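# Push utility cart through self-closing door into taped bay

## Task

Move the utility cart through the self-closing door and leave it parked inside the yellow-taped area. All four of its wheels must sit fully within the tape, none touching the tape itself. The three tubes in its top tray must still be upright. The robot must not fall over or finish tilted, or the task fails. The cart must stay in place by itself at the end; a position held only by the robot does not count.

## Robot and tools

Robot: TidyBot++, a single mobile base (0.54 m long, 0.50 m wide, 0.38 m tall) on four powered casters. It carries one seven-joint arm with a two-finger gripper. The shoulder sits 0.12 m ahead of the base centre and 0.68 m above the floor. At the start the arm is folded with the hand pointing down; wrist and hand then reach up to 0.08 m beyond the base front, and the elbow can be as high as 1.15 m. Two cameras: base_camera (fixed on the base, facing forward) and wrist_camera (looks along the hand).

Frames: the base frame has its origin on the floor below the base centre, x forward, y left, z up. hand_pose is reported in it and marks the point between the finger pads; its z axis runs out along the fingers, and the fingers close along its y axis. The odometry frame is where the base frame was when the scene began. base_odometry counts wheel rotation only, so slipping shows as travel and it drifts a few cm and degrees over many moves. Heading is positive to the left, range -3.142 to 3.142. base_tilt is in degrees, positive when leaning forward or right; each reading has a fixed bias near 1 degree.

execute_actions: argument actions is a list with at most one action (empty list = just report state and images). An action may hold base, joints, or both, plus optional speeds; its motions begin together. base holds exactly one key, each a relative offset from where the base last measured itself: translate_m (metres, forward positive, -2 to 2), strafe_m (metres, left positive, -2 to 2), rotate_rad (radians, counter-clockwise from above positive, -6.3 to 6.3). joints is a dictionary of absolute targets by name, in radians: joint_1_rad (any angle; positive is clockwise from above, opposite to heading), joint_2_rad shoulder -2.249 to 2.249, joint_3_rad any angle, joint_4_rad elbow -2.579 to 2.579, joint_5_rad any angle, joint_6_rad wrist -2.099 to 2.099, joint_7_rad any angle; gripper_pos 0 (open, ~85 mm gap) to 1 (closed, squeezing ~100 N per finger). Unbounded joints go the short way, so large turns need steps under half a turn. speeds caps top speed for that action only: translate_m and strafe_m 0.05 to 0.5 m/s, rotate_rad 0.1 to 1.57 rad/s (defaults are the maximum). A base move needing over 8.667 s at its speed is refused; no action may exceed 15 s. Unknown keys or out-of-range values get the whole call refused with no motion. cameras chooses images: omitted, null or ["all"] gives both, [] gives none.

Arm geometry: upper arm 0.42 m, forearm 0.31 m, hand 0.31 m to the hand point. With joint_1_rad 0, joint_3_rad 3.14, joint_5_rad 0 the arm moves in the vertical plane along x; tilt from vertical (forward positive) is joint_2_rad for the upper arm, joint_2_rad - joint_4_rad for the forearm, and that minus joint_6_rad for the hand. Sum length*sin for reach ahead of the shoulder and length*cos for height above it. A downward hand tops out near 0.94 m, and only close in.

wait: seconds 0 to 10; nothing new is commanded, then state and images return. zoom_image: camera (base_camera or wrist_camera) and region [x0, y0, x1, y1] in pixels of that camera's latest full image, origin top-left, at most 504 by 504. read_manual: returns only licence texts. finished_scene: scene number; ends the scene for good and reports success, so call it only once the cart is parked and stable.

Result lines: base_status and joint_status tell how each motion ended. "done" for the base only means the wheels turned the commanded amount, possibly slipping or stalled short. "off_target" means it stopped away from the goal and may still push. After "contact_stop" or "time_out" the target is dropped and the part holds. A blocked base pushes hard until timeout and may still report done. "joint command not followed" with a "cause:" line means arm targets were withheld to avoid self-collision; those targets may be retried later. on_its_own lists motion not commanded by the call. motor_effort gives percent of max per motor with the action's peak in brackets, all noisy. "ARM HIT" flags a hard hit on the base or the arm itself. A torque fault (joints 1-4 limit 104.5 N m, 5-7 limit 51.3 N m) freezes the arm and gripper 10 s and skips the rest of the call, while the base keeps going. MOTOR HOT appears from 60 °C; at 75 °C an OVER-TEMPERATURE FAULT lets the arm sag and joints report limit_stop_at_motor_heat, after which targets should be resent. If one call reports a stop, later calls in the same reply are skipped.

Accuracy: friction leaves joints slightly off even when all done; resend last command plus (wanted - read) to correct. hand_pose may be off 1-2 cm; trust the images. Held loads make the arm sag; never command a joint to its current reading while holding something.

Avoid: driving while the arm is snagged about 0.8 m or higher (tip risk), sideways shoves with a raised hand (can lift wheels), driving the arm into the door or cart, tipping the tubes, and hard pushes, drops or slams. If the robot leans, retract the arm or back off. Between calls the robot keeps its last command while you think.

Each tool is called after ">>>" as name([rows], argument=value, ...), one row to a line, values as JSON.

## Session

I'll start by looking at the robot's state and its surroundings.

>>> execute_actions(actions=[])

Scene clock: 0.00 s.
base_odometry: x=+0.000 y=+0.000 heading=+0.000 (m, m, rad; odometry frame)
base_tilt: forward=+0.1 right=+0.0 (deg)
base_status: not commanded
joint_positions: joint_1_rad=+0.015 joint_2_rad=-0.399 joint_3_rad=+3.107 joint_4_rad=-2.515 joint_5_rad=-0.012 joint_6_rad=-0.862 joint_7_rad=+1.567 gripper_pos=+0.000
joint_status: not commanded
motor_effort: joint_1_rad=-2 joint_2_rad=+2 joint_3_rad=+1 joint_4_rad=+14 joint_5_rad=+0 joint_6_rad=+1 joint_7_rad=+0 (%)
hand_pose: x=+0.2742 y=+0.0058 z=+0.5989 quat_wxyz=(+0.001, +0.997, +0.003, +0.081) (m; base frame)
pictures: base_camera, wrist_camera
Images, in order (width x height): base_camera 644x364, wrist_camera 644x476.

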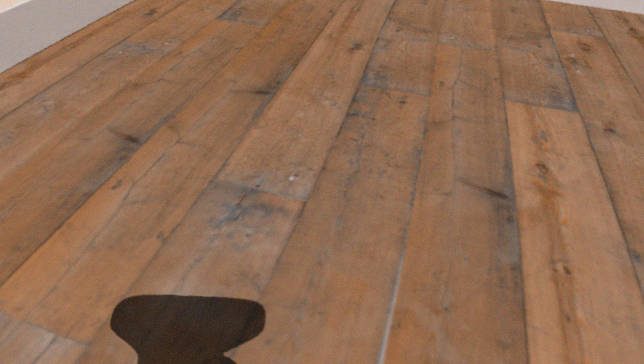

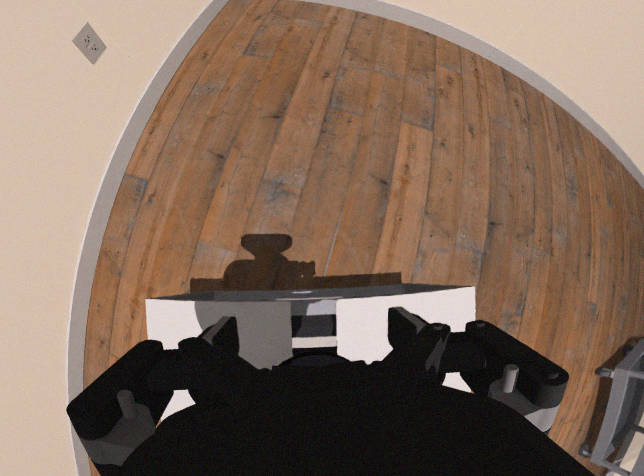

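>>> execute_actions([
  {"base": {"rotate_rad": -1.6}, "joints": {"joint_6_rad": 0.25}},
])

Scene clock: 2.90 s.
base_odometry: x=+0.000 y=+0.000 heading=-1.599 (m, m, rad; odometry frame)
base_tilt: forward=+0.1 right=+0.1 (deg)
base_status: done
joint_positions: joint_1_rad=+0.015 joint_2_rad=-0.399 joint_3_rad=+3.108 joint_4_rad=-2.514 joint_5_rad=-0.012 joint_6_rad=+0.232 joint_7_rad=+1.567 gripper_pos=+0.000
joint_status: all done
motor_effort: joint_1_rad=-1(2) joint_2_rad=-4(5) joint_3_rad=+2(2) joint_4_rad=+22(23) joint_5_rad=-1(0) joint_6_rad=+8(7) joint_7_rad=+0(0) (%)
hand_pose: x=+0.5205 y=+0.0089 z=+0.8109 quat_wxyz=(-0.003, +0.808, +0.003, +0.589) (m; base frame)
pictures: base_camera, wrist_camera
camera_calibration (this result's frames):
wrist_camera: T_world_to_cam=[[-0.0219879, -0.998919, -0.0409653, 0.0600947], [-0.300843, 0.045687, -0.952579, 0.981209], [0.95342, -0.00862111, -0.301522, -0.116333], [0, 0, 0, 1]] pos_world=[0.407425, 0.0141983, 0.902064]
Images, in order (width x height): base_camera 644x364, wrist_camera 644x476.

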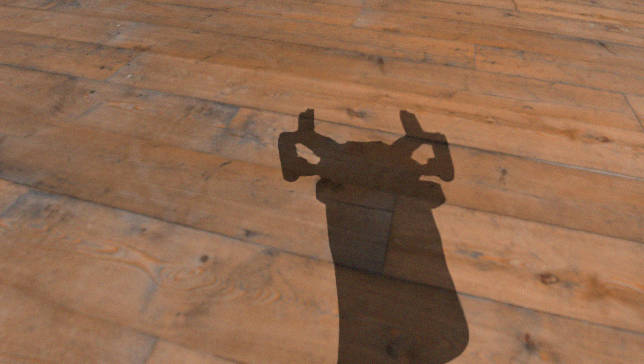

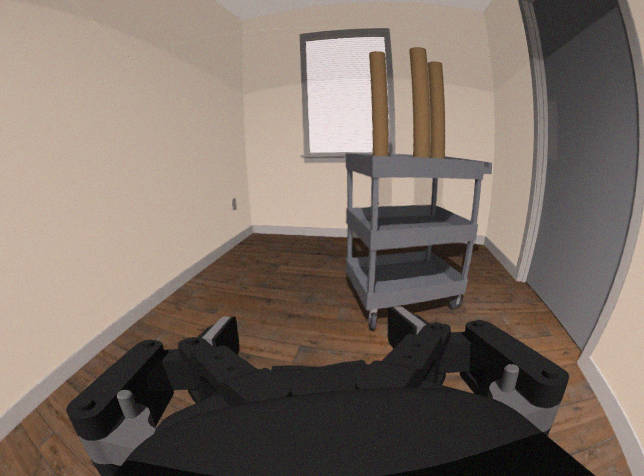

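>>> zoom_image(camera="wrist_camera", region=[320, 0, 644, 400])

Region (320, 0, 644, 400) of wrist_camera's 644x476 image, scaled by 1.260; it fills the left 408 columns of this view, and the rest is white.

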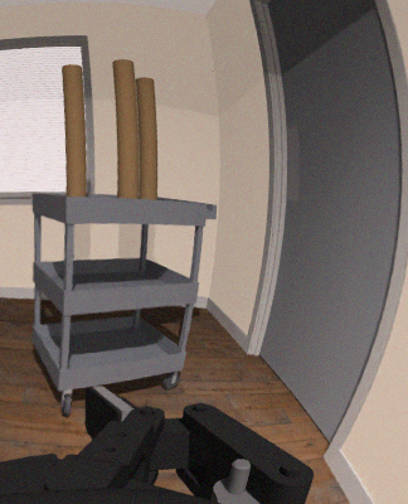

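>>> execute_actions([
  {"base": {"rotate_rad": -0.3}, "joints": {"joint_1_rad": 0.6, "joint_6_rad": 0.4}},
])

Scene clock: 7.37 s.
base_odometry: x=+0.000 y=+0.000 heading=-1.899 (m, m, rad; odometry frame)
base_tilt: forward=+0.1 right=+0.0 (deg)
base_status: done
joint_positions: joint_1_rad=+0.583 joint_2_rad=-0.399 joint_3_rad=+3.108 joint_4_rad=-2.514 joint_5_rad=-0.012 joint_6_rad=+0.359 joint_7_rad=+1.567 gripper_pos=+0.000
joint_status: all done
motor_effort: joint_1_rad=-2(0) joint_2_rad=-4(4) joint_3_rad=+1(3) joint_4_rad=+23(23) joint_5_rad=-1(1) joint_6_rad=+7(8) joint_7_rad=+0(0) (%)
hand_pose: x=+0.4703 y=-0.2138 z=+0.8490 quat_wxyz=(+0.176, +0.740, -0.213, +0.614) (m; base frame)
pictures: base_camera, wrist_camera
camera_calibration (this result's frames):
wrist_camera: T_world_to_cam=[[-0.551607, -0.832907, -0.044672, 0.125876], [-0.125338, 0.135718, -0.982787, 0.974851], [0.824633, -0.536514, -0.179258, -0.215044], [0, 0, 0, 1]] pos_world=[0.368953, -0.142836, 0.925146]
Images, in order (width x height): base_camera 644x364, wrist_camera 644x476.

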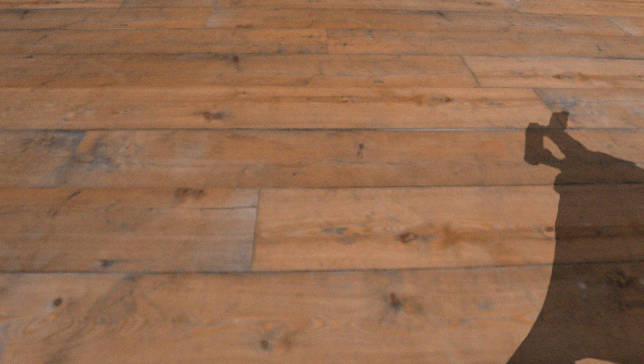

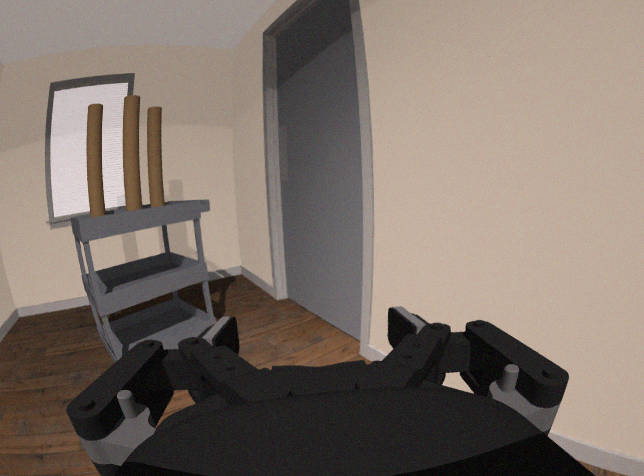

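>>> zoom_image(camera="wrist_camera", region=[230, 0, 400, 370])

>>> zoom_image(camera="wrist_camera", region=[40, 80, 260, 370])

Region (230, 0, 400, 370) of wrist_camera's 644x476 image, scaled by 1.362; it fills the left 232 columns of this view, and the rest is white.

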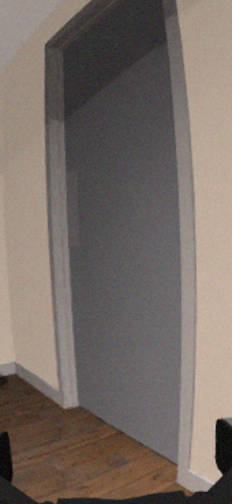

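Region (40, 80, 260, 370) of wrist_camera's 644x476 image, scaled by 1.738; it fills the left 382 columns of this view, and the rest is white.

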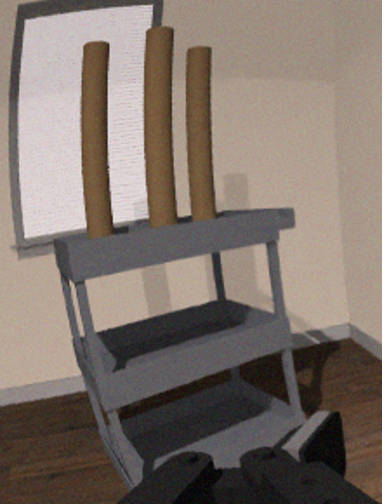

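>>> execute_actions([
  {"base": {"strafe_m": -0.65}, "joints": {"joint_1_rad": -0.2, "joint_6_rad": 0.1}},
], cameras=[])

>>> execute_actions([
  {"base": {"translate_m": 0.85}},
])

Scene clock: 17.80 s.
base_odometry: x=-0.615 y=+0.210 heading=-1.899 (m, m, rad; odometry frame)
base_tilt: forward=+0.1 right=+0.0 (deg)
base_status: done
joint_positions: joint_1_rad=-0.182 joint_2_rad=-0.399 joint_3_rad=+3.108 joint_4_rad=-2.514 joint_5_rad=-0.012 joint_6_rad=+0.141 joint_7_rad=+1.567 gripper_pos=+0.000
joint_status: all done
motor_effort: joint_1_rad=-1(0) joint_2_rad=-4(5) joint_3_rad=+2(3) joint_4_rad=+22(24) joint_5_rad=-1(1) joint_6_rad=+7(8) joint_7_rad=+0(0) (%)
hand_pose: x=+0.5012 y=+0.0850 z=+0.7843 quat_wxyz=(-0.057, +0.830, +0.085, +0.548) (m; base frame)
pictures: none
No camera images: the call's "cameras" was empty. Leave "cameras" out to get every camera's image.

Scene clock: 20.87 s.
base_odometry: x=-0.890 y=-0.594 heading=-1.899 (m, m, rad; odometry frame)
base_tilt: forward=+0.1 right=+0.1 (deg)
base_status: done
joint_positions: joint_1_rad=-0.182 joint_2_rad=-0.399 joint_3_rad=+3.108 joint_4_rad=-2.514 joint_5_rad=-0.012 joint_6_rad=+0.140 joint_7_rad=+1.567 gripper_pos=+0.000
joint_status: not commanded
motor_effort: joint_1_rad=+0(1) joint_2_rad=-4(6) joint_3_rad=+1(2) joint_4_rad=+22(23) joint_5_rad=-1(1) joint_6_rad=+7(8) joint_7_rad=+0(0) (%)
hand_pose: x=+0.5011 y=+0.0850 z=+0.7839 quat_wxyz=(-0.057, +0.830, +0.085, +0.548) (m; base frame)
pictures: base_camera, wrist_camera
camera_calibration (this result's frames):
wrist_camera: T_world_to_cam=[[0.169878, -0.98474, -0.0377917, 0.0347958], [-0.389091, -0.03179, -0.920651, 0.97192], [0.9054, 0.171102, -0.388554, -0.0283424], [0, 0, 0, 1]] pos_world=[0.397916, 0.0700116, 0.885102]
Images, in order (width x height): base_camera 644x364, wrist_camera 644x476.

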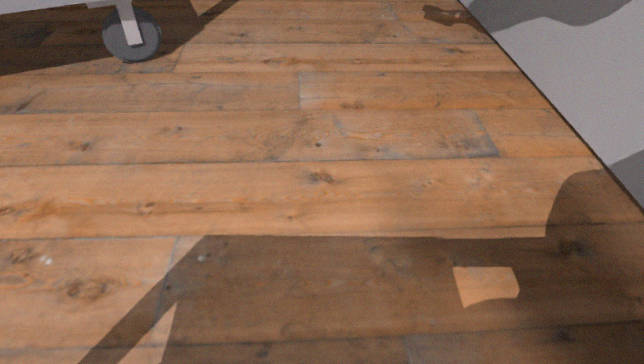

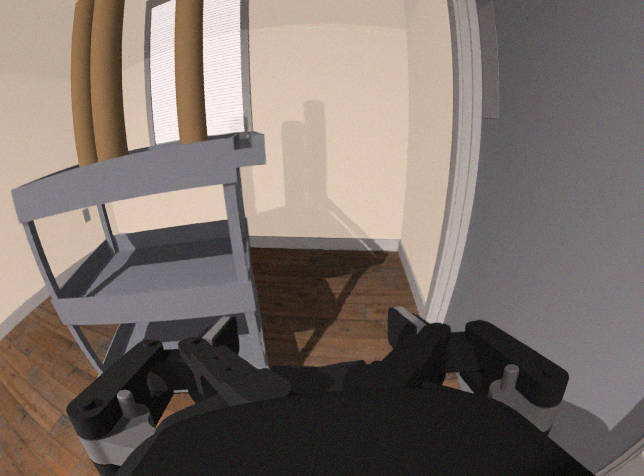

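>>> zoom_image(camera="base_camera", region=[400, 0, 644, 244])

>>> zoom_image(camera="base_camera", region=[0, 0, 252, 126])

>>> zoom_image(camera="wrist_camera", region=[170, 90, 310, 230])

Region (400, 0, 644, 244) of base_camera's 644x364 image, scaled by 2.066.

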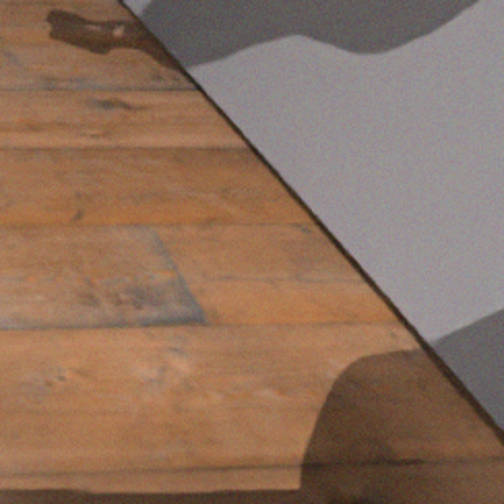

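Region (0, 0, 252, 126) of base_camera's 644x364 image, scaled by 2.000.

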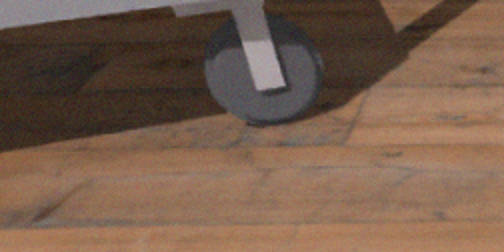

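Region (170, 90, 310, 230) of wrist_camera's 644x476 image, scaled by 3.600.

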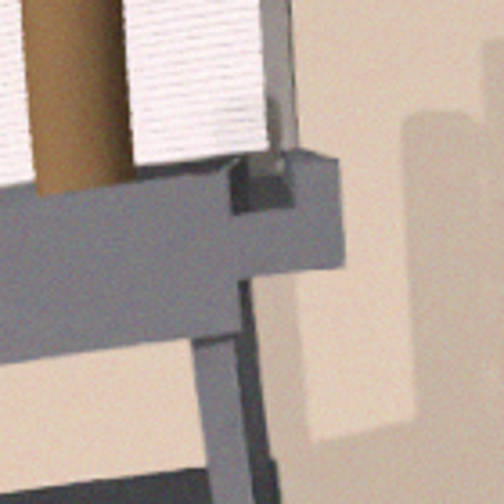

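>>> zoom_image(camera="base_camera", region=[0, 60, 504, 260])

Region (0, 60, 504, 260) of base_camera's 644x364 image, scaled by 1.000; it fills the top 200 rows of this view, and the rest is white.

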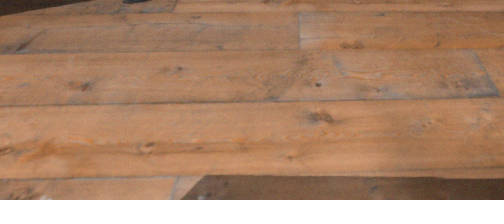

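>>> execute_actions([
  {"base": {"translate_m": 0.55}, "joints": {"joint_1_rad": 1.2, "joint_6_rad": -0.9}},
])

Scene clock: 34.90 s.
base_odometry: x=-1.067 y=-1.115 heading=-1.899 (m, m, rad; odometry frame)
base_tilt: forward=+0.1 right=+0.0 (deg)
base_status: done
joint_positions: joint_1_rad=+1.182 joint_2_rad=-0.398 joint_3_rad=+3.108 joint_4_rad=-2.514 joint_5_rad=-0.012 joint_6_rad=-0.860 joint_7_rad=+1.567 gripper_pos=+0.000
joint_status: all done
motor_effort: joint_1_rad=-1(3) joint_2_rad=+0(4) joint_3_rad=+1(3) joint_4_rad=+18(23) joint_5_rad=+0(1) joint_6_rad=+2(8) joint_7_rad=+0(0) (%)
hand_pose: x=+0.1858 y=-0.1418 z=+0.5995 quat_wxyz=(+0.046, +0.833, -0.547, +0.069) (m; base frame)
pictures: base_camera, wrist_camera
camera_calibration (this result's frames):
wrist_camera: T_world_to_cam=[[-0.935915, -0.35205, 0.011163, 0.123835], [-0.348651, 0.921445, -0.171413, 0.350739], [0.0500597, -0.16432, -0.985136, 0.693262], [0, 0, 0, 1]] pos_world=[0.20348, -0.165674, 0.741696]
Images, in order (width x height): base_camera 644x364, wrist_camera 644x476.

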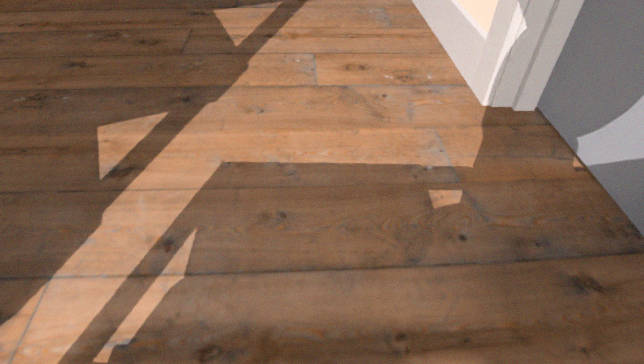

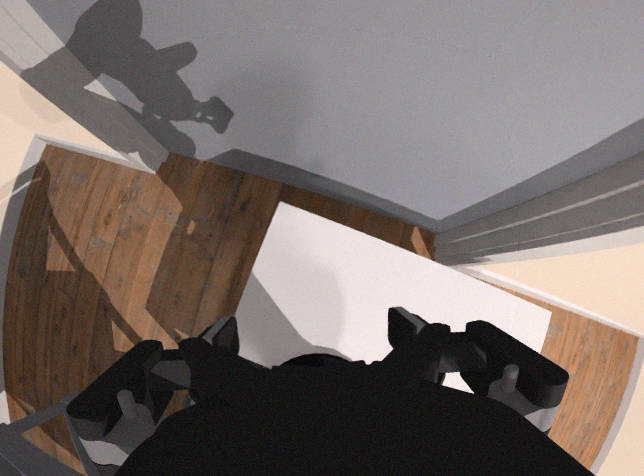

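>>> execute_actions([
  {"base": {"strafe_m": -0.04}},
], cameras=[])

>>> execute_actions([
  {"base": {"translate_m": 0.43}, "joints": {"joint_1_rad": 1.45}},
])

Scene clock: 40.83 s.
base_odometry: x=-1.105 y=-1.102 heading=-1.899 (m, m, rad; odometry frame)
base_tilt: forward=+0.1 right=+0.0 (deg)
base_status: done
joint_positions: joint_1_rad=+1.182 joint_2_rad=-0.397 joint_3_rad=+3.108 joint_4_rad=-2.514 joint_5_rad=-0.012 joint_6_rad=-0.861 joint_7_rad=+1.567 gripper_pos=+0.000
joint_status: not commanded
motor_effort: joint_1_rad=-2(1) joint_2_rad=+1(2) joint_3_rad=+1(2) joint_4_rad=+18(19) joint_5_rad=-1(0) joint_6_rad=+1(1) joint_7_rad=+0(0) (%)
hand_pose: x=+0.1856 y=-0.1414 z=+0.5993 quat_wxyz=(+0.046, +0.833, -0.547, +0.068) (m; base frame)
pictures: none
No camera images: the call's "cameras" was empty. Leave "cameras" out to get every camera's image.

Scene clock: 43.03 s.
base_odometry: x=-1.244 y=-1.509 heading=-1.900 (m, m, rad; odometry frame)
base_tilt: forward=+0.1 right=+0.1 (deg)
base_status: done
joint_positions: joint_1_rad=+1.433 joint_2_rad=-0.397 joint_3_rad=+3.108 joint_4_rad=-2.514 joint_5_rad=-0.012 joint_6_rad=-0.861 joint_7_rad=+1.567 gripper_pos=+0.000
joint_status: all done
motor_effort: joint_1_rad=-1(2) joint_2_rad=+1(0) joint_3_rad=+1(2) joint_4_rad=+18(18) joint_5_rad=-1(0) joint_6_rad=+1(1) joint_7_rad=+0(0) (%)
hand_pose: x=+0.1485 y=-0.1535 z=+0.5993 quat_wxyz=(+0.054, +0.759, -0.646, +0.062) (m; base frame)
pictures: base_camera, wrist_camera
camera_calibration (this result's frames):
wrist_camera: T_world_to_cam=[[-0.993944, -0.109308, 0.0112489, 0.130669], [-0.109629, 0.979443, -0.169332, 0.320668], [0.00749167, -0.16954, -0.985495, 0.698718], [0, 0, 0, 1]] pos_world=[0.159797, -0.181333, 0.741413]
Images, in order (width x height): base_camera 644x364, wrist_camera 644x476.

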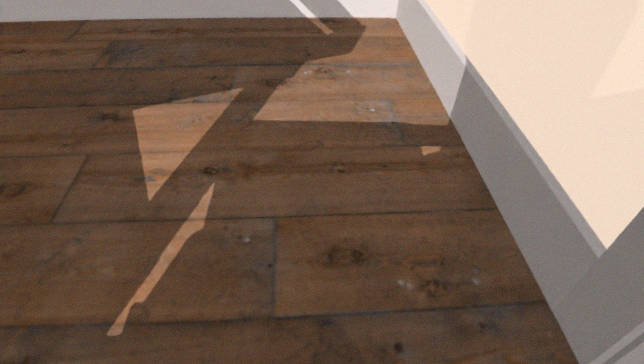

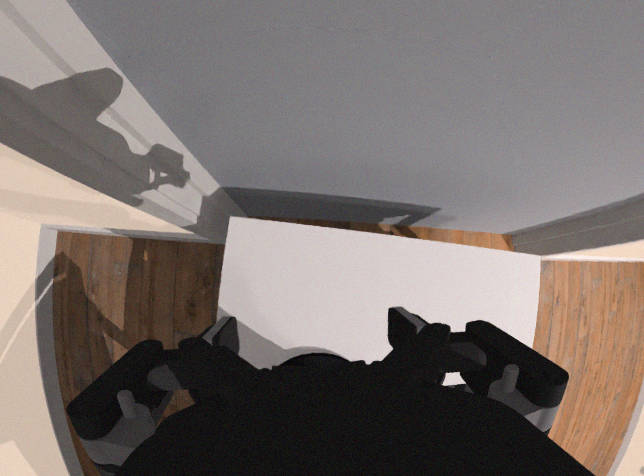

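>>> execute_actions([
  {"base": {"strafe_m": -0.3}, "speeds": {"strafe_m": 0.12}},
])

Scene clock: 46.40 s.
base_odometry: x=-1.528 y=-1.413 heading=-1.900 (m, m, rad; odometry frame)
base_tilt: forward=+0.2 right=+0.1 (deg)
base_status: done
joint_positions: joint_1_rad=+1.433 joint_2_rad=-0.397 joint_3_rad=+3.108 joint_4_rad=-2.513 joint_5_rad=-0.012 joint_6_rad=-0.864 joint_7_rad=+1.567 gripper_pos=+0.000
joint_status: not commanded
motor_effort: joint_1_rad=-1(0) joint_2_rad=+0(5) joint_3_rad=+2(2) joint_4_rad=+18(20) joint_5_rad=-1(1) joint_6_rad=+2(2) joint_7_rad=+0(0) (%)
hand_pose: x=+0.1484 y=-0.1530 z=+0.5993 quat_wxyz=(+0.053, +0.759, -0.647, +0.061) (m; base frame)
pictures: base_camera, wrist_camera
camera_calibration (this result's frames):
wrist_camera: T_world_to_cam=[[-0.993989, -0.108893, 0.0113442, 0.130587], [-0.10925, 0.979788, -0.167571, 0.319068], [0.00713236, -0.167803, -0.985795, 0.699354], [0, 0, 0, 1]] pos_world=[0.159672, -0.181045, 0.741405]
Images, in order (width x height): base_camera 644x364, wrist_camera 644x476.

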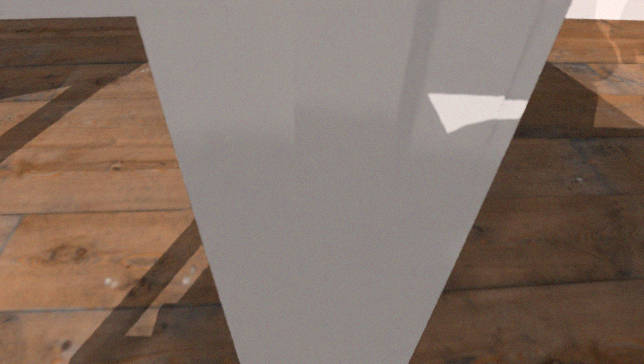

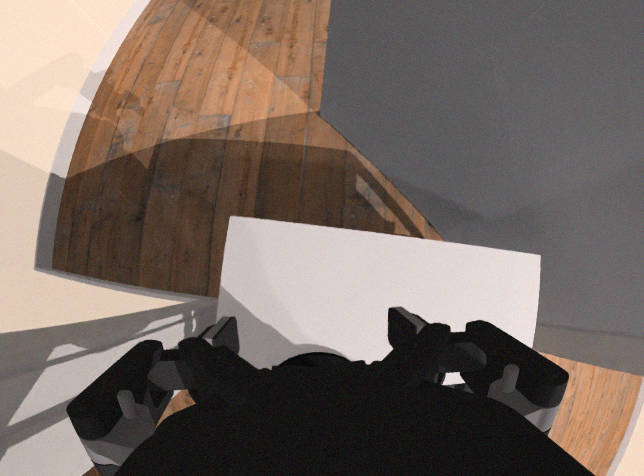

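>>> execute_actions([
  {"base": {"strafe_m": -0.35}, "joints": {"joint_6_rad": 0.1}, "speeds": {"strafe_m": 0.2}},
])

Scene clock: 49.40 s.
base_odometry: x=-1.860 y=-1.299 heading=-1.900 (m, m, rad; odometry frame)
base_tilt: forward=+0.1 right=+0.0 (deg)
base_status: done
joint_positions: joint_1_rad=+1.435 joint_2_rad=-0.400 joint_3_rad=+3.107 joint_4_rad=-2.512 joint_5_rad=-0.012 joint_6_rad=+0.081 joint_7_rad=+1.567 gripper_pos=+0.000
joint_status: all done
motor_effort: joint_1_rad=-1(4) joint_2_rad=-4(7) joint_3_rad=+1(4) joint_4_rad=+22(24) joint_5_rad=-1(1) joint_6_rad=+7(8) joint_7_rad=+0(0) (%)
hand_pose: x=+0.1852 y=-0.3786 z=+0.7690 quat_wxyz=(+0.342, +0.647, -0.551, +0.401) (m; base frame)
pictures: base_camera, wrist_camera
camera_calibration (this result's frames):
wrist_camera: T_world_to_cam=[[-0.991856, -0.122295, -0.0355771, 0.17134], [-0.0220141, 0.439738, -0.897856, 0.913524], [0.125448, -0.889761, -0.438849, 0.112686], [0, 0, 0, 1]] pos_world=[0.175919, -0.280494, 0.875761]
Images, in order (width x height): base_camera 644x364, wrist_camera 644x476.

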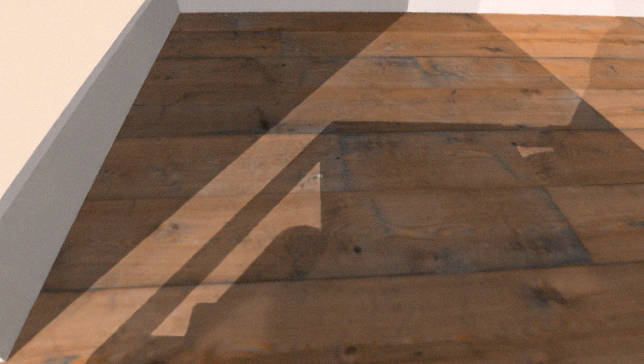

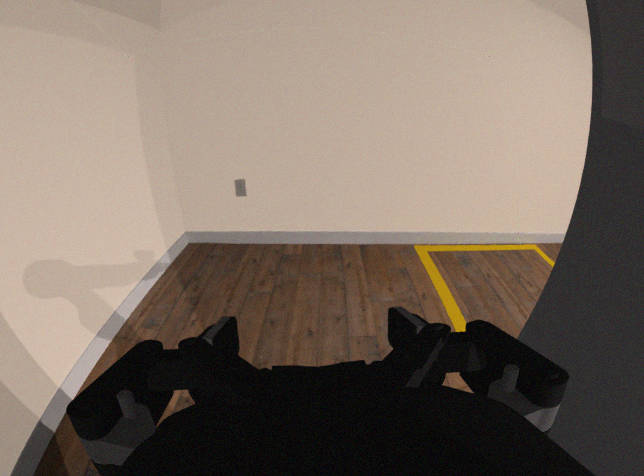

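>>> zoom_image(camera="wrist_camera", region=[390, 210, 644, 464])

Region (390, 210, 644, 464) of wrist_camera's 644x476 image, scaled by 1.984.

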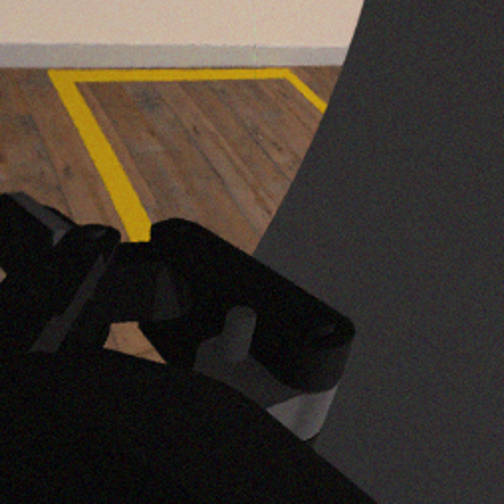

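>>> execute_actions([
  {"base": {"translate_m": -0.06}, "joints": {"joint_1_rad": 1.85, "joint_6_rad": -0.45}, "speeds": {"translate_m": 0.15}},
])

Scene clock: 62.67 s.
base_odometry: x=-1.841 y=-1.242 heading=-1.900 (m, m, rad; odometry frame)
base_tilt: forward=+0.1 right=+0.0 (deg)
base_status: done
joint_positions: joint_1_rad=+1.833 joint_2_rad=-0.399 joint_3_rad=+3.107 joint_4_rad=-2.512 joint_5_rad=-0.012 joint_6_rad=-0.412 joint_7_rad=+1.567 gripper_pos=+0.000
joint_status: all done
motor_effort: joint_1_rad=-1(0) joint_2_rad=-2(5) joint_3_rad=+1(3) joint_4_rad=+20(22) joint_5_rad=-1(0) joint_6_rad=+4(7) joint_7_rad=+0(0) (%)
hand_pose: x=+0.0564 y=-0.2785 z=+0.6531 quat_wxyz=(+0.239, +0.589, -0.749, +0.187) (m; base frame)
pictures: base_camera, wrist_camera
camera_calibration (this result's frames):
wrist_camera: T_world_to_cam=[[-0.95861, 0.284438, -0.0127096, 0.148096], [0.238241, 0.776874, -0.582845, 0.636099], [-0.155909, -0.561749, -0.812484, 0.518258], [0, 0, 0, 1]] pos_world=[0.0712233, -0.245162, 0.793705]
Images, in order (width x height): base_camera 644x364, wrist_camera 644x476.

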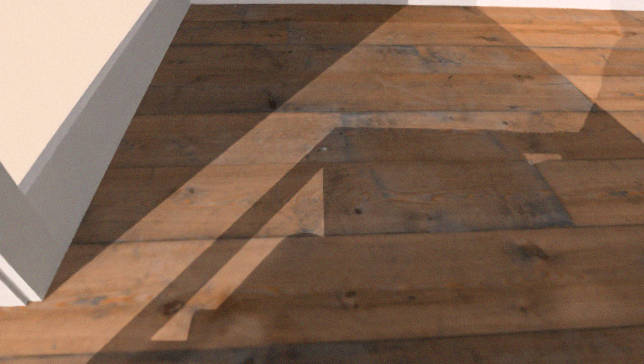

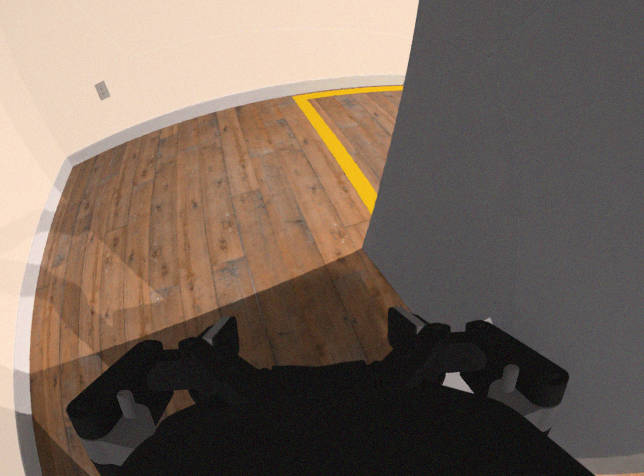

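>>> execute_actions([
  {"base": {"rotate_rad": 1.616}, "joints": {"joint_1_rad": 0.3, "joint_6_rad": -0.95}, "speeds": {"rotate_rad": 0.8}},
])

Scene clock: 68.87 s.
base_odometry: x=-1.841 y=-1.242 heading=-0.285 (m, m, rad; odometry frame)
base_tilt: forward=+0.1 right=+0.0 (deg)
base_status: done
joint_positions: joint_1_rad=+0.316 joint_2_rad=-0.402 joint_3_rad=+3.104 joint_4_rad=-2.513 joint_5_rad=-0.012 joint_6_rad=-0.909 joint_7_rad=+1.567 gripper_pos=+0.000
joint_status: all done
motor_effort: joint_1_rad=-1(1) joint_2_rad=+1(5) joint_3_rad=+1(6) joint_4_rad=+18(21) joint_5_rad=-1(2) joint_6_rad=+1(3) joint_7_rad=+0(0) (%)
hand_pose: x=+0.2567 y=-0.0365 z=+0.5982 quat_wxyz=(+0.011, +0.988, -0.145, +0.060) (m; base frame)
pictures: base_camera, wrist_camera
camera_calibration (this result's frames):
wrist_camera: T_world_to_cam=[[-0.334628, -0.942231, 0.0149879, 0.0490715], [-0.935239, 0.33011, -0.127889, 0.381148], [0.115554, -0.0568126, -0.991675, 0.696728], [0, 0, 0, 1]] pos_world=[0.292376, -0.0400011, 0.738937]
Images, in order (width x height): base_camera 644x364, wrist_camera 644x476.

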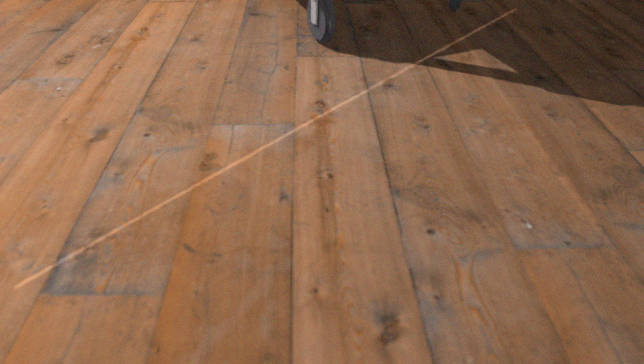

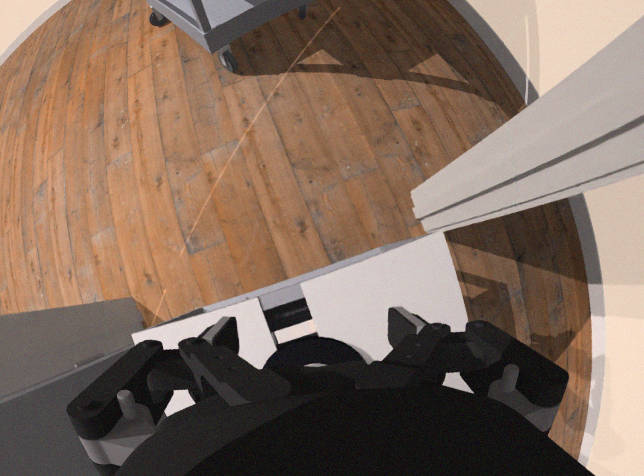

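>>> execute_actions([
  {"base": {"strafe_m": -0.1}, "joints": {"joint_1_rad": 0.335, "joint_2_rad": 0.156, "joint_3_rad": 3.14, "joint_4_rad": -0.977, "joint_5_rad": 0.0, "joint_6_rad": -2.0, "joint_7_rad": 3.886, "gripper_pos": 0.4}, "speeds": {"strafe_m": 0.15}},
], cameras=["base_camera"])

Scene clock: 76.10 s.
base_odometry: x=-1.869 y=-1.338 heading=-0.284 (m, m, rad; odometry frame)
base_tilt: forward=+0.1 right=+0.0 (deg)
base_status: done
joint_positions: joint_1_rad=+0.316 joint_2_rad=+0.141 joint_3_rad=+3.123 joint_4_rad=-0.997 joint_5_rad=-0.012 joint_6_rad=-1.959 joint_7_rad=+3.853 gripper_pos=+0.400
joint_status: all done
motor_effort: joint_1_rad=-1(5) joint_2_rad=-22(22) joint_3_rad=+1(3) joint_4_rad=+18(20) joint_5_rad=-1(3) joint_6_rad=+0(2) joint_7_rad=+0(0) (%)
hand_pose: x=+0.4626 y=-0.1010 z=+0.9193 quat_wxyz=(+0.020, +0.545, +0.838, +0.013) (m; base frame)
pictures: base_camera
Images, in order (width x height): base_camera 644x364.

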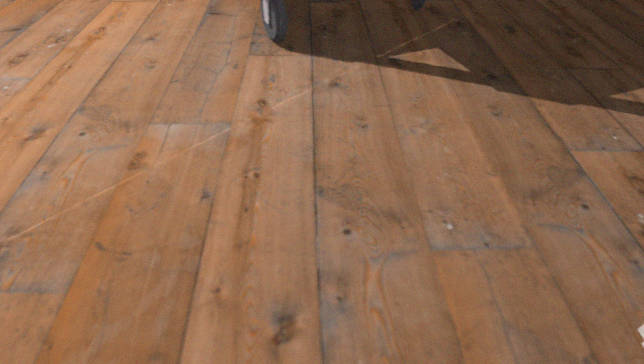

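>>> execute_actions([
  {"base": {"translate_m": 0.44}, "joints": {"joint_6_rad": -2.05}, "speeds": {"translate_m": 0.3}},
])

Scene clock: 78.77 s.
base_odometry: x=-1.446 y=-1.462 heading=-0.285 (m, m, rad; odometry frame)
base_tilt: forward=+0.1 right=+0.0 (deg)
base_status: done
joint_positions: joint_1_rad=+0.318 joint_2_rad=+0.155 joint_3_rad=+3.124 joint_4_rad=-0.996 joint_5_rad=-0.012 joint_6_rad=-2.018 joint_7_rad=+3.853 gripper_pos=+0.400
joint_status: all done
motor_effort: joint_1_rad=-1(0) joint_2_rad=-22(25) joint_3_rad=+1(0) joint_4_rad=+18(19) joint_5_rad=-1(1) joint_6_rad=+0(1) joint_7_rad=+0(0) (%)
hand_pose: x=+0.4481 y=-0.0976 z=+0.9145 quat_wxyz=(-0.015, +0.546, +0.838, +0.003) (m; base frame)
pictures: base_camera, wrist_camera
camera_calibration (this result's frames):
wrist_camera: T_world_to_cam=[[0.932972, 0.359919, 0.00451814, -0.380498], [0.359854, -0.932371, -0.0344905, -0.168164], [-0.00820121, 0.0338045, -0.999395, 1.05625], [0, 0, 0, 1]] pos_world=[0.424171, -0.0555482, 1.05153]
Images, in order (width x height): base_camera 644x364, wrist_camera 644x476.

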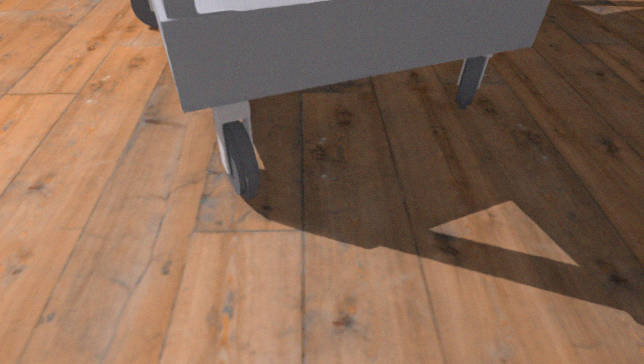

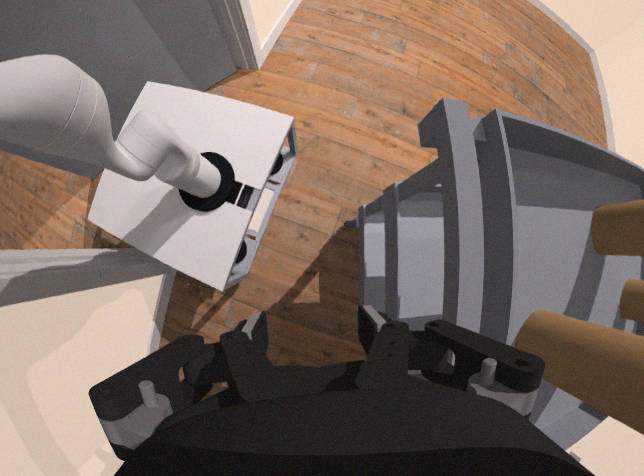

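>>> zoom_image(camera="wrist_camera", region=[340, 80, 644, 384])

Region (340, 80, 644, 384) of wrist_camera's 644x476 image, scaled by 1.658.

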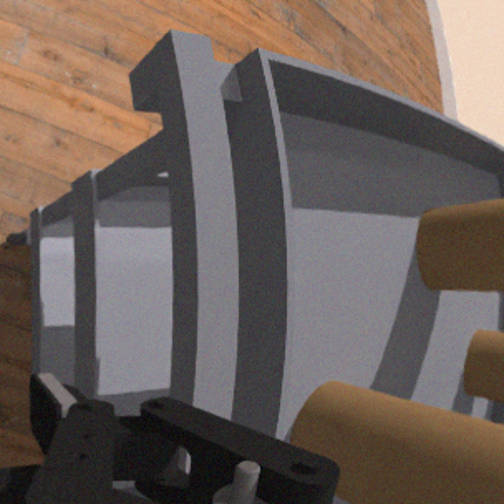

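>>> execute_actions([
  {"base": {"translate_m": 0.13}, "joints": {"joint_7_rad": 3.78}, "speeds": {"translate_m": 0.15}},
])

Scene clock: 86.37 s.
base_odometry: x=-1.321 y=-1.499 heading=-0.285 (m, m, rad; odometry frame)
base_tilt: forward=+0.1 right=+0.0 (deg)
base_status: done
joint_positions: joint_1_rad=+0.322 joint_2_rad=+0.157 joint_3_rad=+3.128 joint_4_rad=-0.994 joint_5_rad=-0.012 joint_6_rad=-2.020 joint_7_rad=+3.810 gripper_pos=+0.400
joint_status: all done
motor_effort: joint_1_rad=-1(4) joint_2_rad=-22(25) joint_3_rad=+1(1) joint_4_rad=+18(18) joint_5_rad=-1(1) joint_6_rad=-1(1) joint_7_rad=+0(0) (%)
hand_pose: x=+0.4475 y=-0.1004 z=+0.9145 quat_wxyz=(-0.016, +0.567, +0.824, +0.002) (m; base frame)
pictures: base_camera, wrist_camera
camera_calibration (this result's frames):
wrist_camera: T_world_to_cam=[[0.950152, 0.311787, 0.00097325, -0.388196], [0.311632, -0.949573, -0.0346005, -0.150569], [-0.0098638, 0.033179, -0.999401, 1.05695], [0, 0, 0, 1]] pos_world=[0.426192, -0.0570102, 1.05149]
Images, in order (width x height): base_camera 644x364, wrist_camera 644x476.

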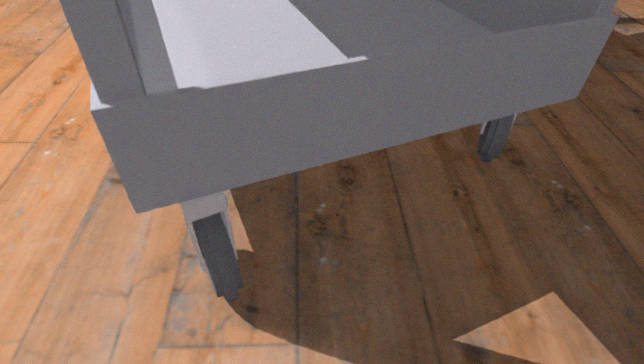

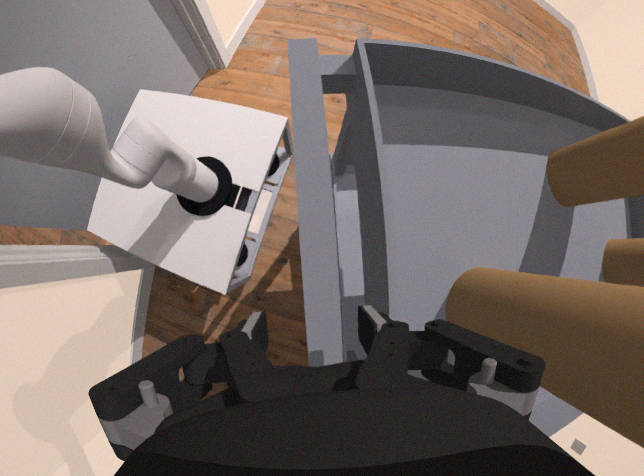

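>>> zoom_image(camera="wrist_camera", region=[230, 200, 430, 400])

Region (230, 200, 430, 400) of wrist_camera's 644x476 image, scaled by 2.520.

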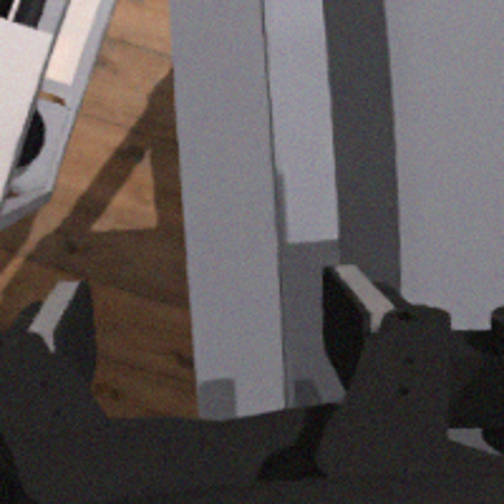

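>>> execute_actions([
  {"joints": {"joint_2_rad": 0.11, "joint_4_rad": -1.135, "joint_6_rad": -1.862}},
], cameras=["wrist_camera"])

Scene clock: 90.27 s.
base_odometry: x=-1.322 y=-1.499 heading=-0.285 (m, m, rad; odometry frame)
base_tilt: forward=+0.1 right=+0.1 (deg)
base_status: not commanded
joint_positions: joint_1_rad=+0.324 joint_2_rad=+0.126 joint_3_rad=+3.130 joint_4_rad=-1.116 joint_5_rad=-0.012 joint_6_rad=-1.901 joint_7_rad=+3.810 gripper_pos=+0.400
joint_status: all done
motor_effort: joint_1_rad=-1(2) joint_2_rad=-21(22) joint_3_rad=+1(1) joint_4_rad=+19(19) joint_5_rad=-1(1) joint_6_rad=-1(1) joint_7_rad=+0(0) (%)
hand_pose: x=+0.4535 y=-0.1030 z=+0.8894 quat_wxyz=(-0.002, +0.569, +0.823, +0.006) (m; base frame)
pictures: wrist_camera
camera_calibration (this result's frames):
wrist_camera: T_world_to_cam=[[0.951109, 0.30793, 0.0238753, -0.414284], [0.308372, -0.951101, -0.0177205, -0.169503], [0.0172512, 0.0242166, -0.999558, 1.019], [0, 0, 0, 1]] pos_world=[0.42872, -0.0583213, 1.02544]
Images, in order (width x height): wrist_camera 644x476.

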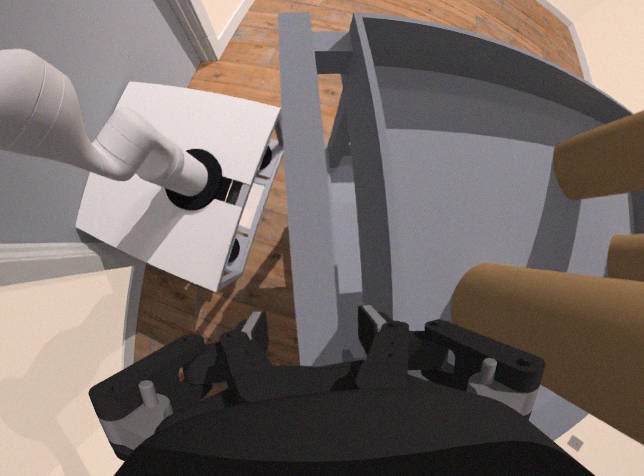

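>>> zoom_image(camera="wrist_camera", region=[230, 200, 430, 400])

Region (230, 200, 430, 400) of wrist_camera's 644x476 image, scaled by 2.520.

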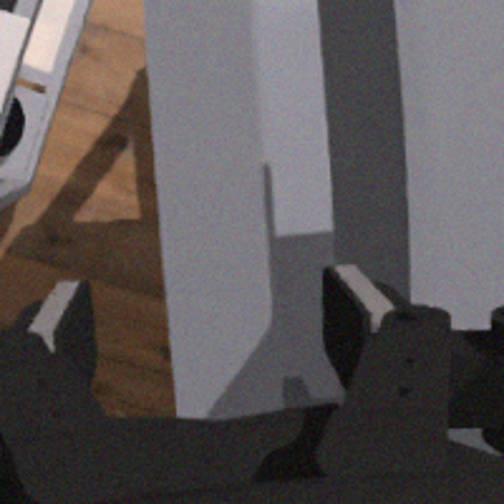

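>>> execute_actions([
  {"joints": {"joint_2_rad": 0.087, "joint_4_rad": -1.27, "joint_6_rad": -1.75}},
], cameras=["wrist_camera"])

Scene clock: 92.03 s.
base_odometry: x=-1.322 y=-1.499 heading=-0.285 (m, m, rad; odometry frame)
base_tilt: forward=+0.1 right=+0.0 (deg)
base_status: not commanded
joint_positions: joint_1_rad=+0.324 joint_2_rad=+0.103 joint_3_rad=+3.130 joint_4_rad=-1.252 joint_5_rad=-0.012 joint_6_rad=-1.790 joint_7_rad=+3.810 gripper_pos=+0.400
joint_status: all done
motor_effort: joint_1_rad=-2(1) joint_2_rad=-21(22) joint_3_rad=+1(1) joint_4_rad=+19(19) joint_5_rad=-1(1) joint_6_rad=+0(1) joint_7_rad=+0(0) (%)
hand_pose: x=+0.4527 y=-0.1025 z=+0.8564 quat_wxyz=(-0.004, +0.569, +0.822, +0.006) (m; base frame)
pictures: wrist_camera
camera_calibration (this result's frames):
wrist_camera: T_world_to_cam=[[0.951539, 0.306739, 0.0220003, -0.411583], [0.307158, -0.951465, -0.019167, -0.167615], [0.0150532, 0.0249957, -0.999574, 0.987112], [0, 0, 0, 1]] pos_world=[0.428262, -0.0579053, 0.992534]
Images, in order (width x height): wrist_camera 644x476.

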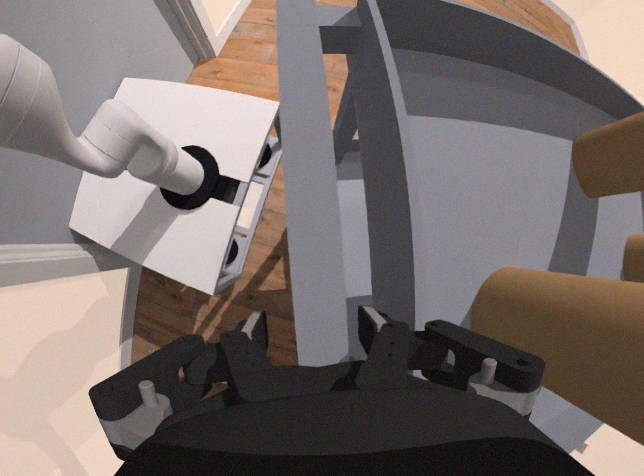

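The fingers straddle the handle bar. Closing the gripper.

>>> execute_actions([
  {"joints": {"gripper_pos": 1.0}},
])

Scene clock: 93.07 s.
base_odometry: x=-1.322 y=-1.499 heading=-0.285 (m, m, rad; odometry frame)
base_tilt: forward=+0.1 right=+0.1 (deg)
base_status: not commanded
joint_positions: joint_1_rad=+0.323 joint_2_rad=+0.100 joint_3_rad=+3.128 joint_4_rad=-1.253 joint_5_rad=-0.013 joint_6_rad=-1.780 joint_7_rad=+3.810 gripper_pos=+0.742
joint_status: gripper_pos off_target (ended at +0.742, target +1.000)
motor_effort: joint_1_rad=+2(5) joint_2_rad=-22(25) joint_3_rad=+4(6) joint_4_rad=+18(24) joint_5_rad=+1(6) joint_6_rad=+0(5) joint_7_rad=-2(3) (%)
hand_pose: x=+0.4553 y=-0.1021 z=+0.8570 quat_wxyz=(+0.002, +0.568, +0.823, +0.008) (m; base frame)
pictures: base_camera, wrist_camera
camera_calibration (this result's frames):
wrist_camera: T_world_to_cam=[[0.950481, 0.309145, 0.0318709, -0.421919], [0.309692, -0.950736, -0.0138432, -0.173641], [0.0260212, 0.0230278, -0.999396, 0.982251], [0, 0, 0, 1]] pos_world=[0.429242, -0.0572718, 0.992701]
Images, in order (width x height): base_camera 644x364, wrist_camera 644x476.

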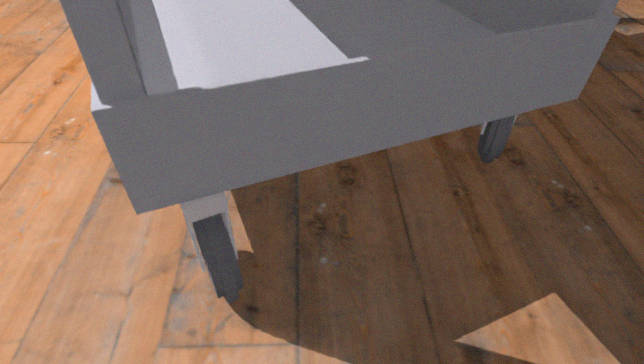

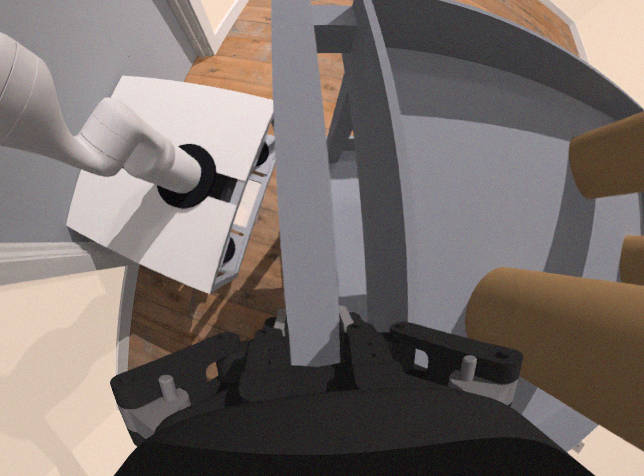

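>>> execute_actions([
  {"base": {"translate_m": -0.12}, "joints": {"joint_1_rad": 0.25, "joint_7_rad": 3.66}, "speeds": {"translate_m": 0.1}},
])

Scene clock: 96.07 s.
base_odometry: x=-1.437 y=-1.465 heading=-0.284 (m, m, rad; odometry frame)
base_tilt: forward=+0.2 right=+0.0 (deg)
base_status: done
joint_positions: joint_1_rad=+0.252 joint_2_rad=+0.093 joint_3_rad=+3.134 joint_4_rad=-1.262 joint_5_rad=-0.012 joint_6_rad=-1.763 joint_7_rad=+3.675 gripper_pos=+0.742
joint_status: all done
motor_effort: joint_1_rad=+0(3) joint_2_rad=-21(28) joint_3_rad=+1(5) joint_4_rad=+19(23) joint_5_rad=-1(3) joint_6_rad=+4(7) joint_7_rad=+1(4) (%)
hand_pose: x=+0.4631 y=-0.0809 z=+0.8569 quat_wxyz=(+0.008, +0.597, +0.802, +0.010) (m; base frame)
pictures: base_camera, wrist_camera
camera_calibration (this result's frames):
wrist_camera: T_world_to_cam=[[0.969525, 0.241029, 0.043897, -0.460528], [0.241559, -0.97036, -0.0071022, -0.131704], [0.040884, 0.0174895, -0.999011, 0.973811], [0, 0, 0, 1]] pos_world=[0.438495, -0.0338307, 0.992128]
Images, in order (width x height): base_camera 644x364, wrist_camera 644x476.

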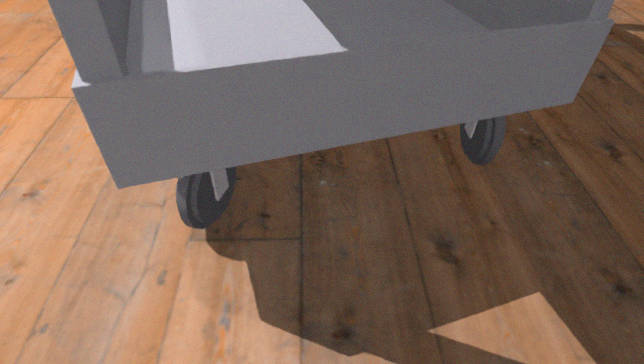

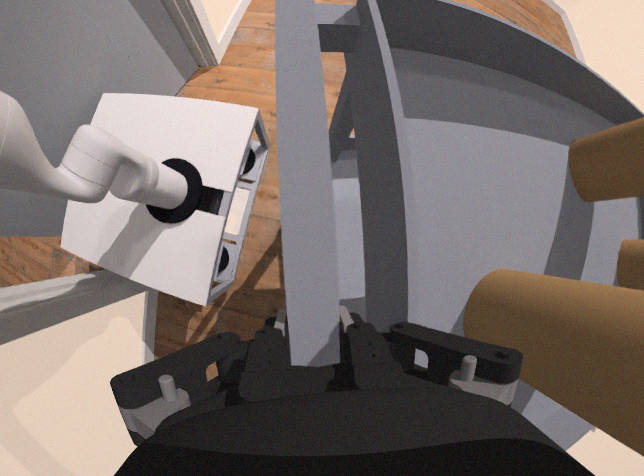

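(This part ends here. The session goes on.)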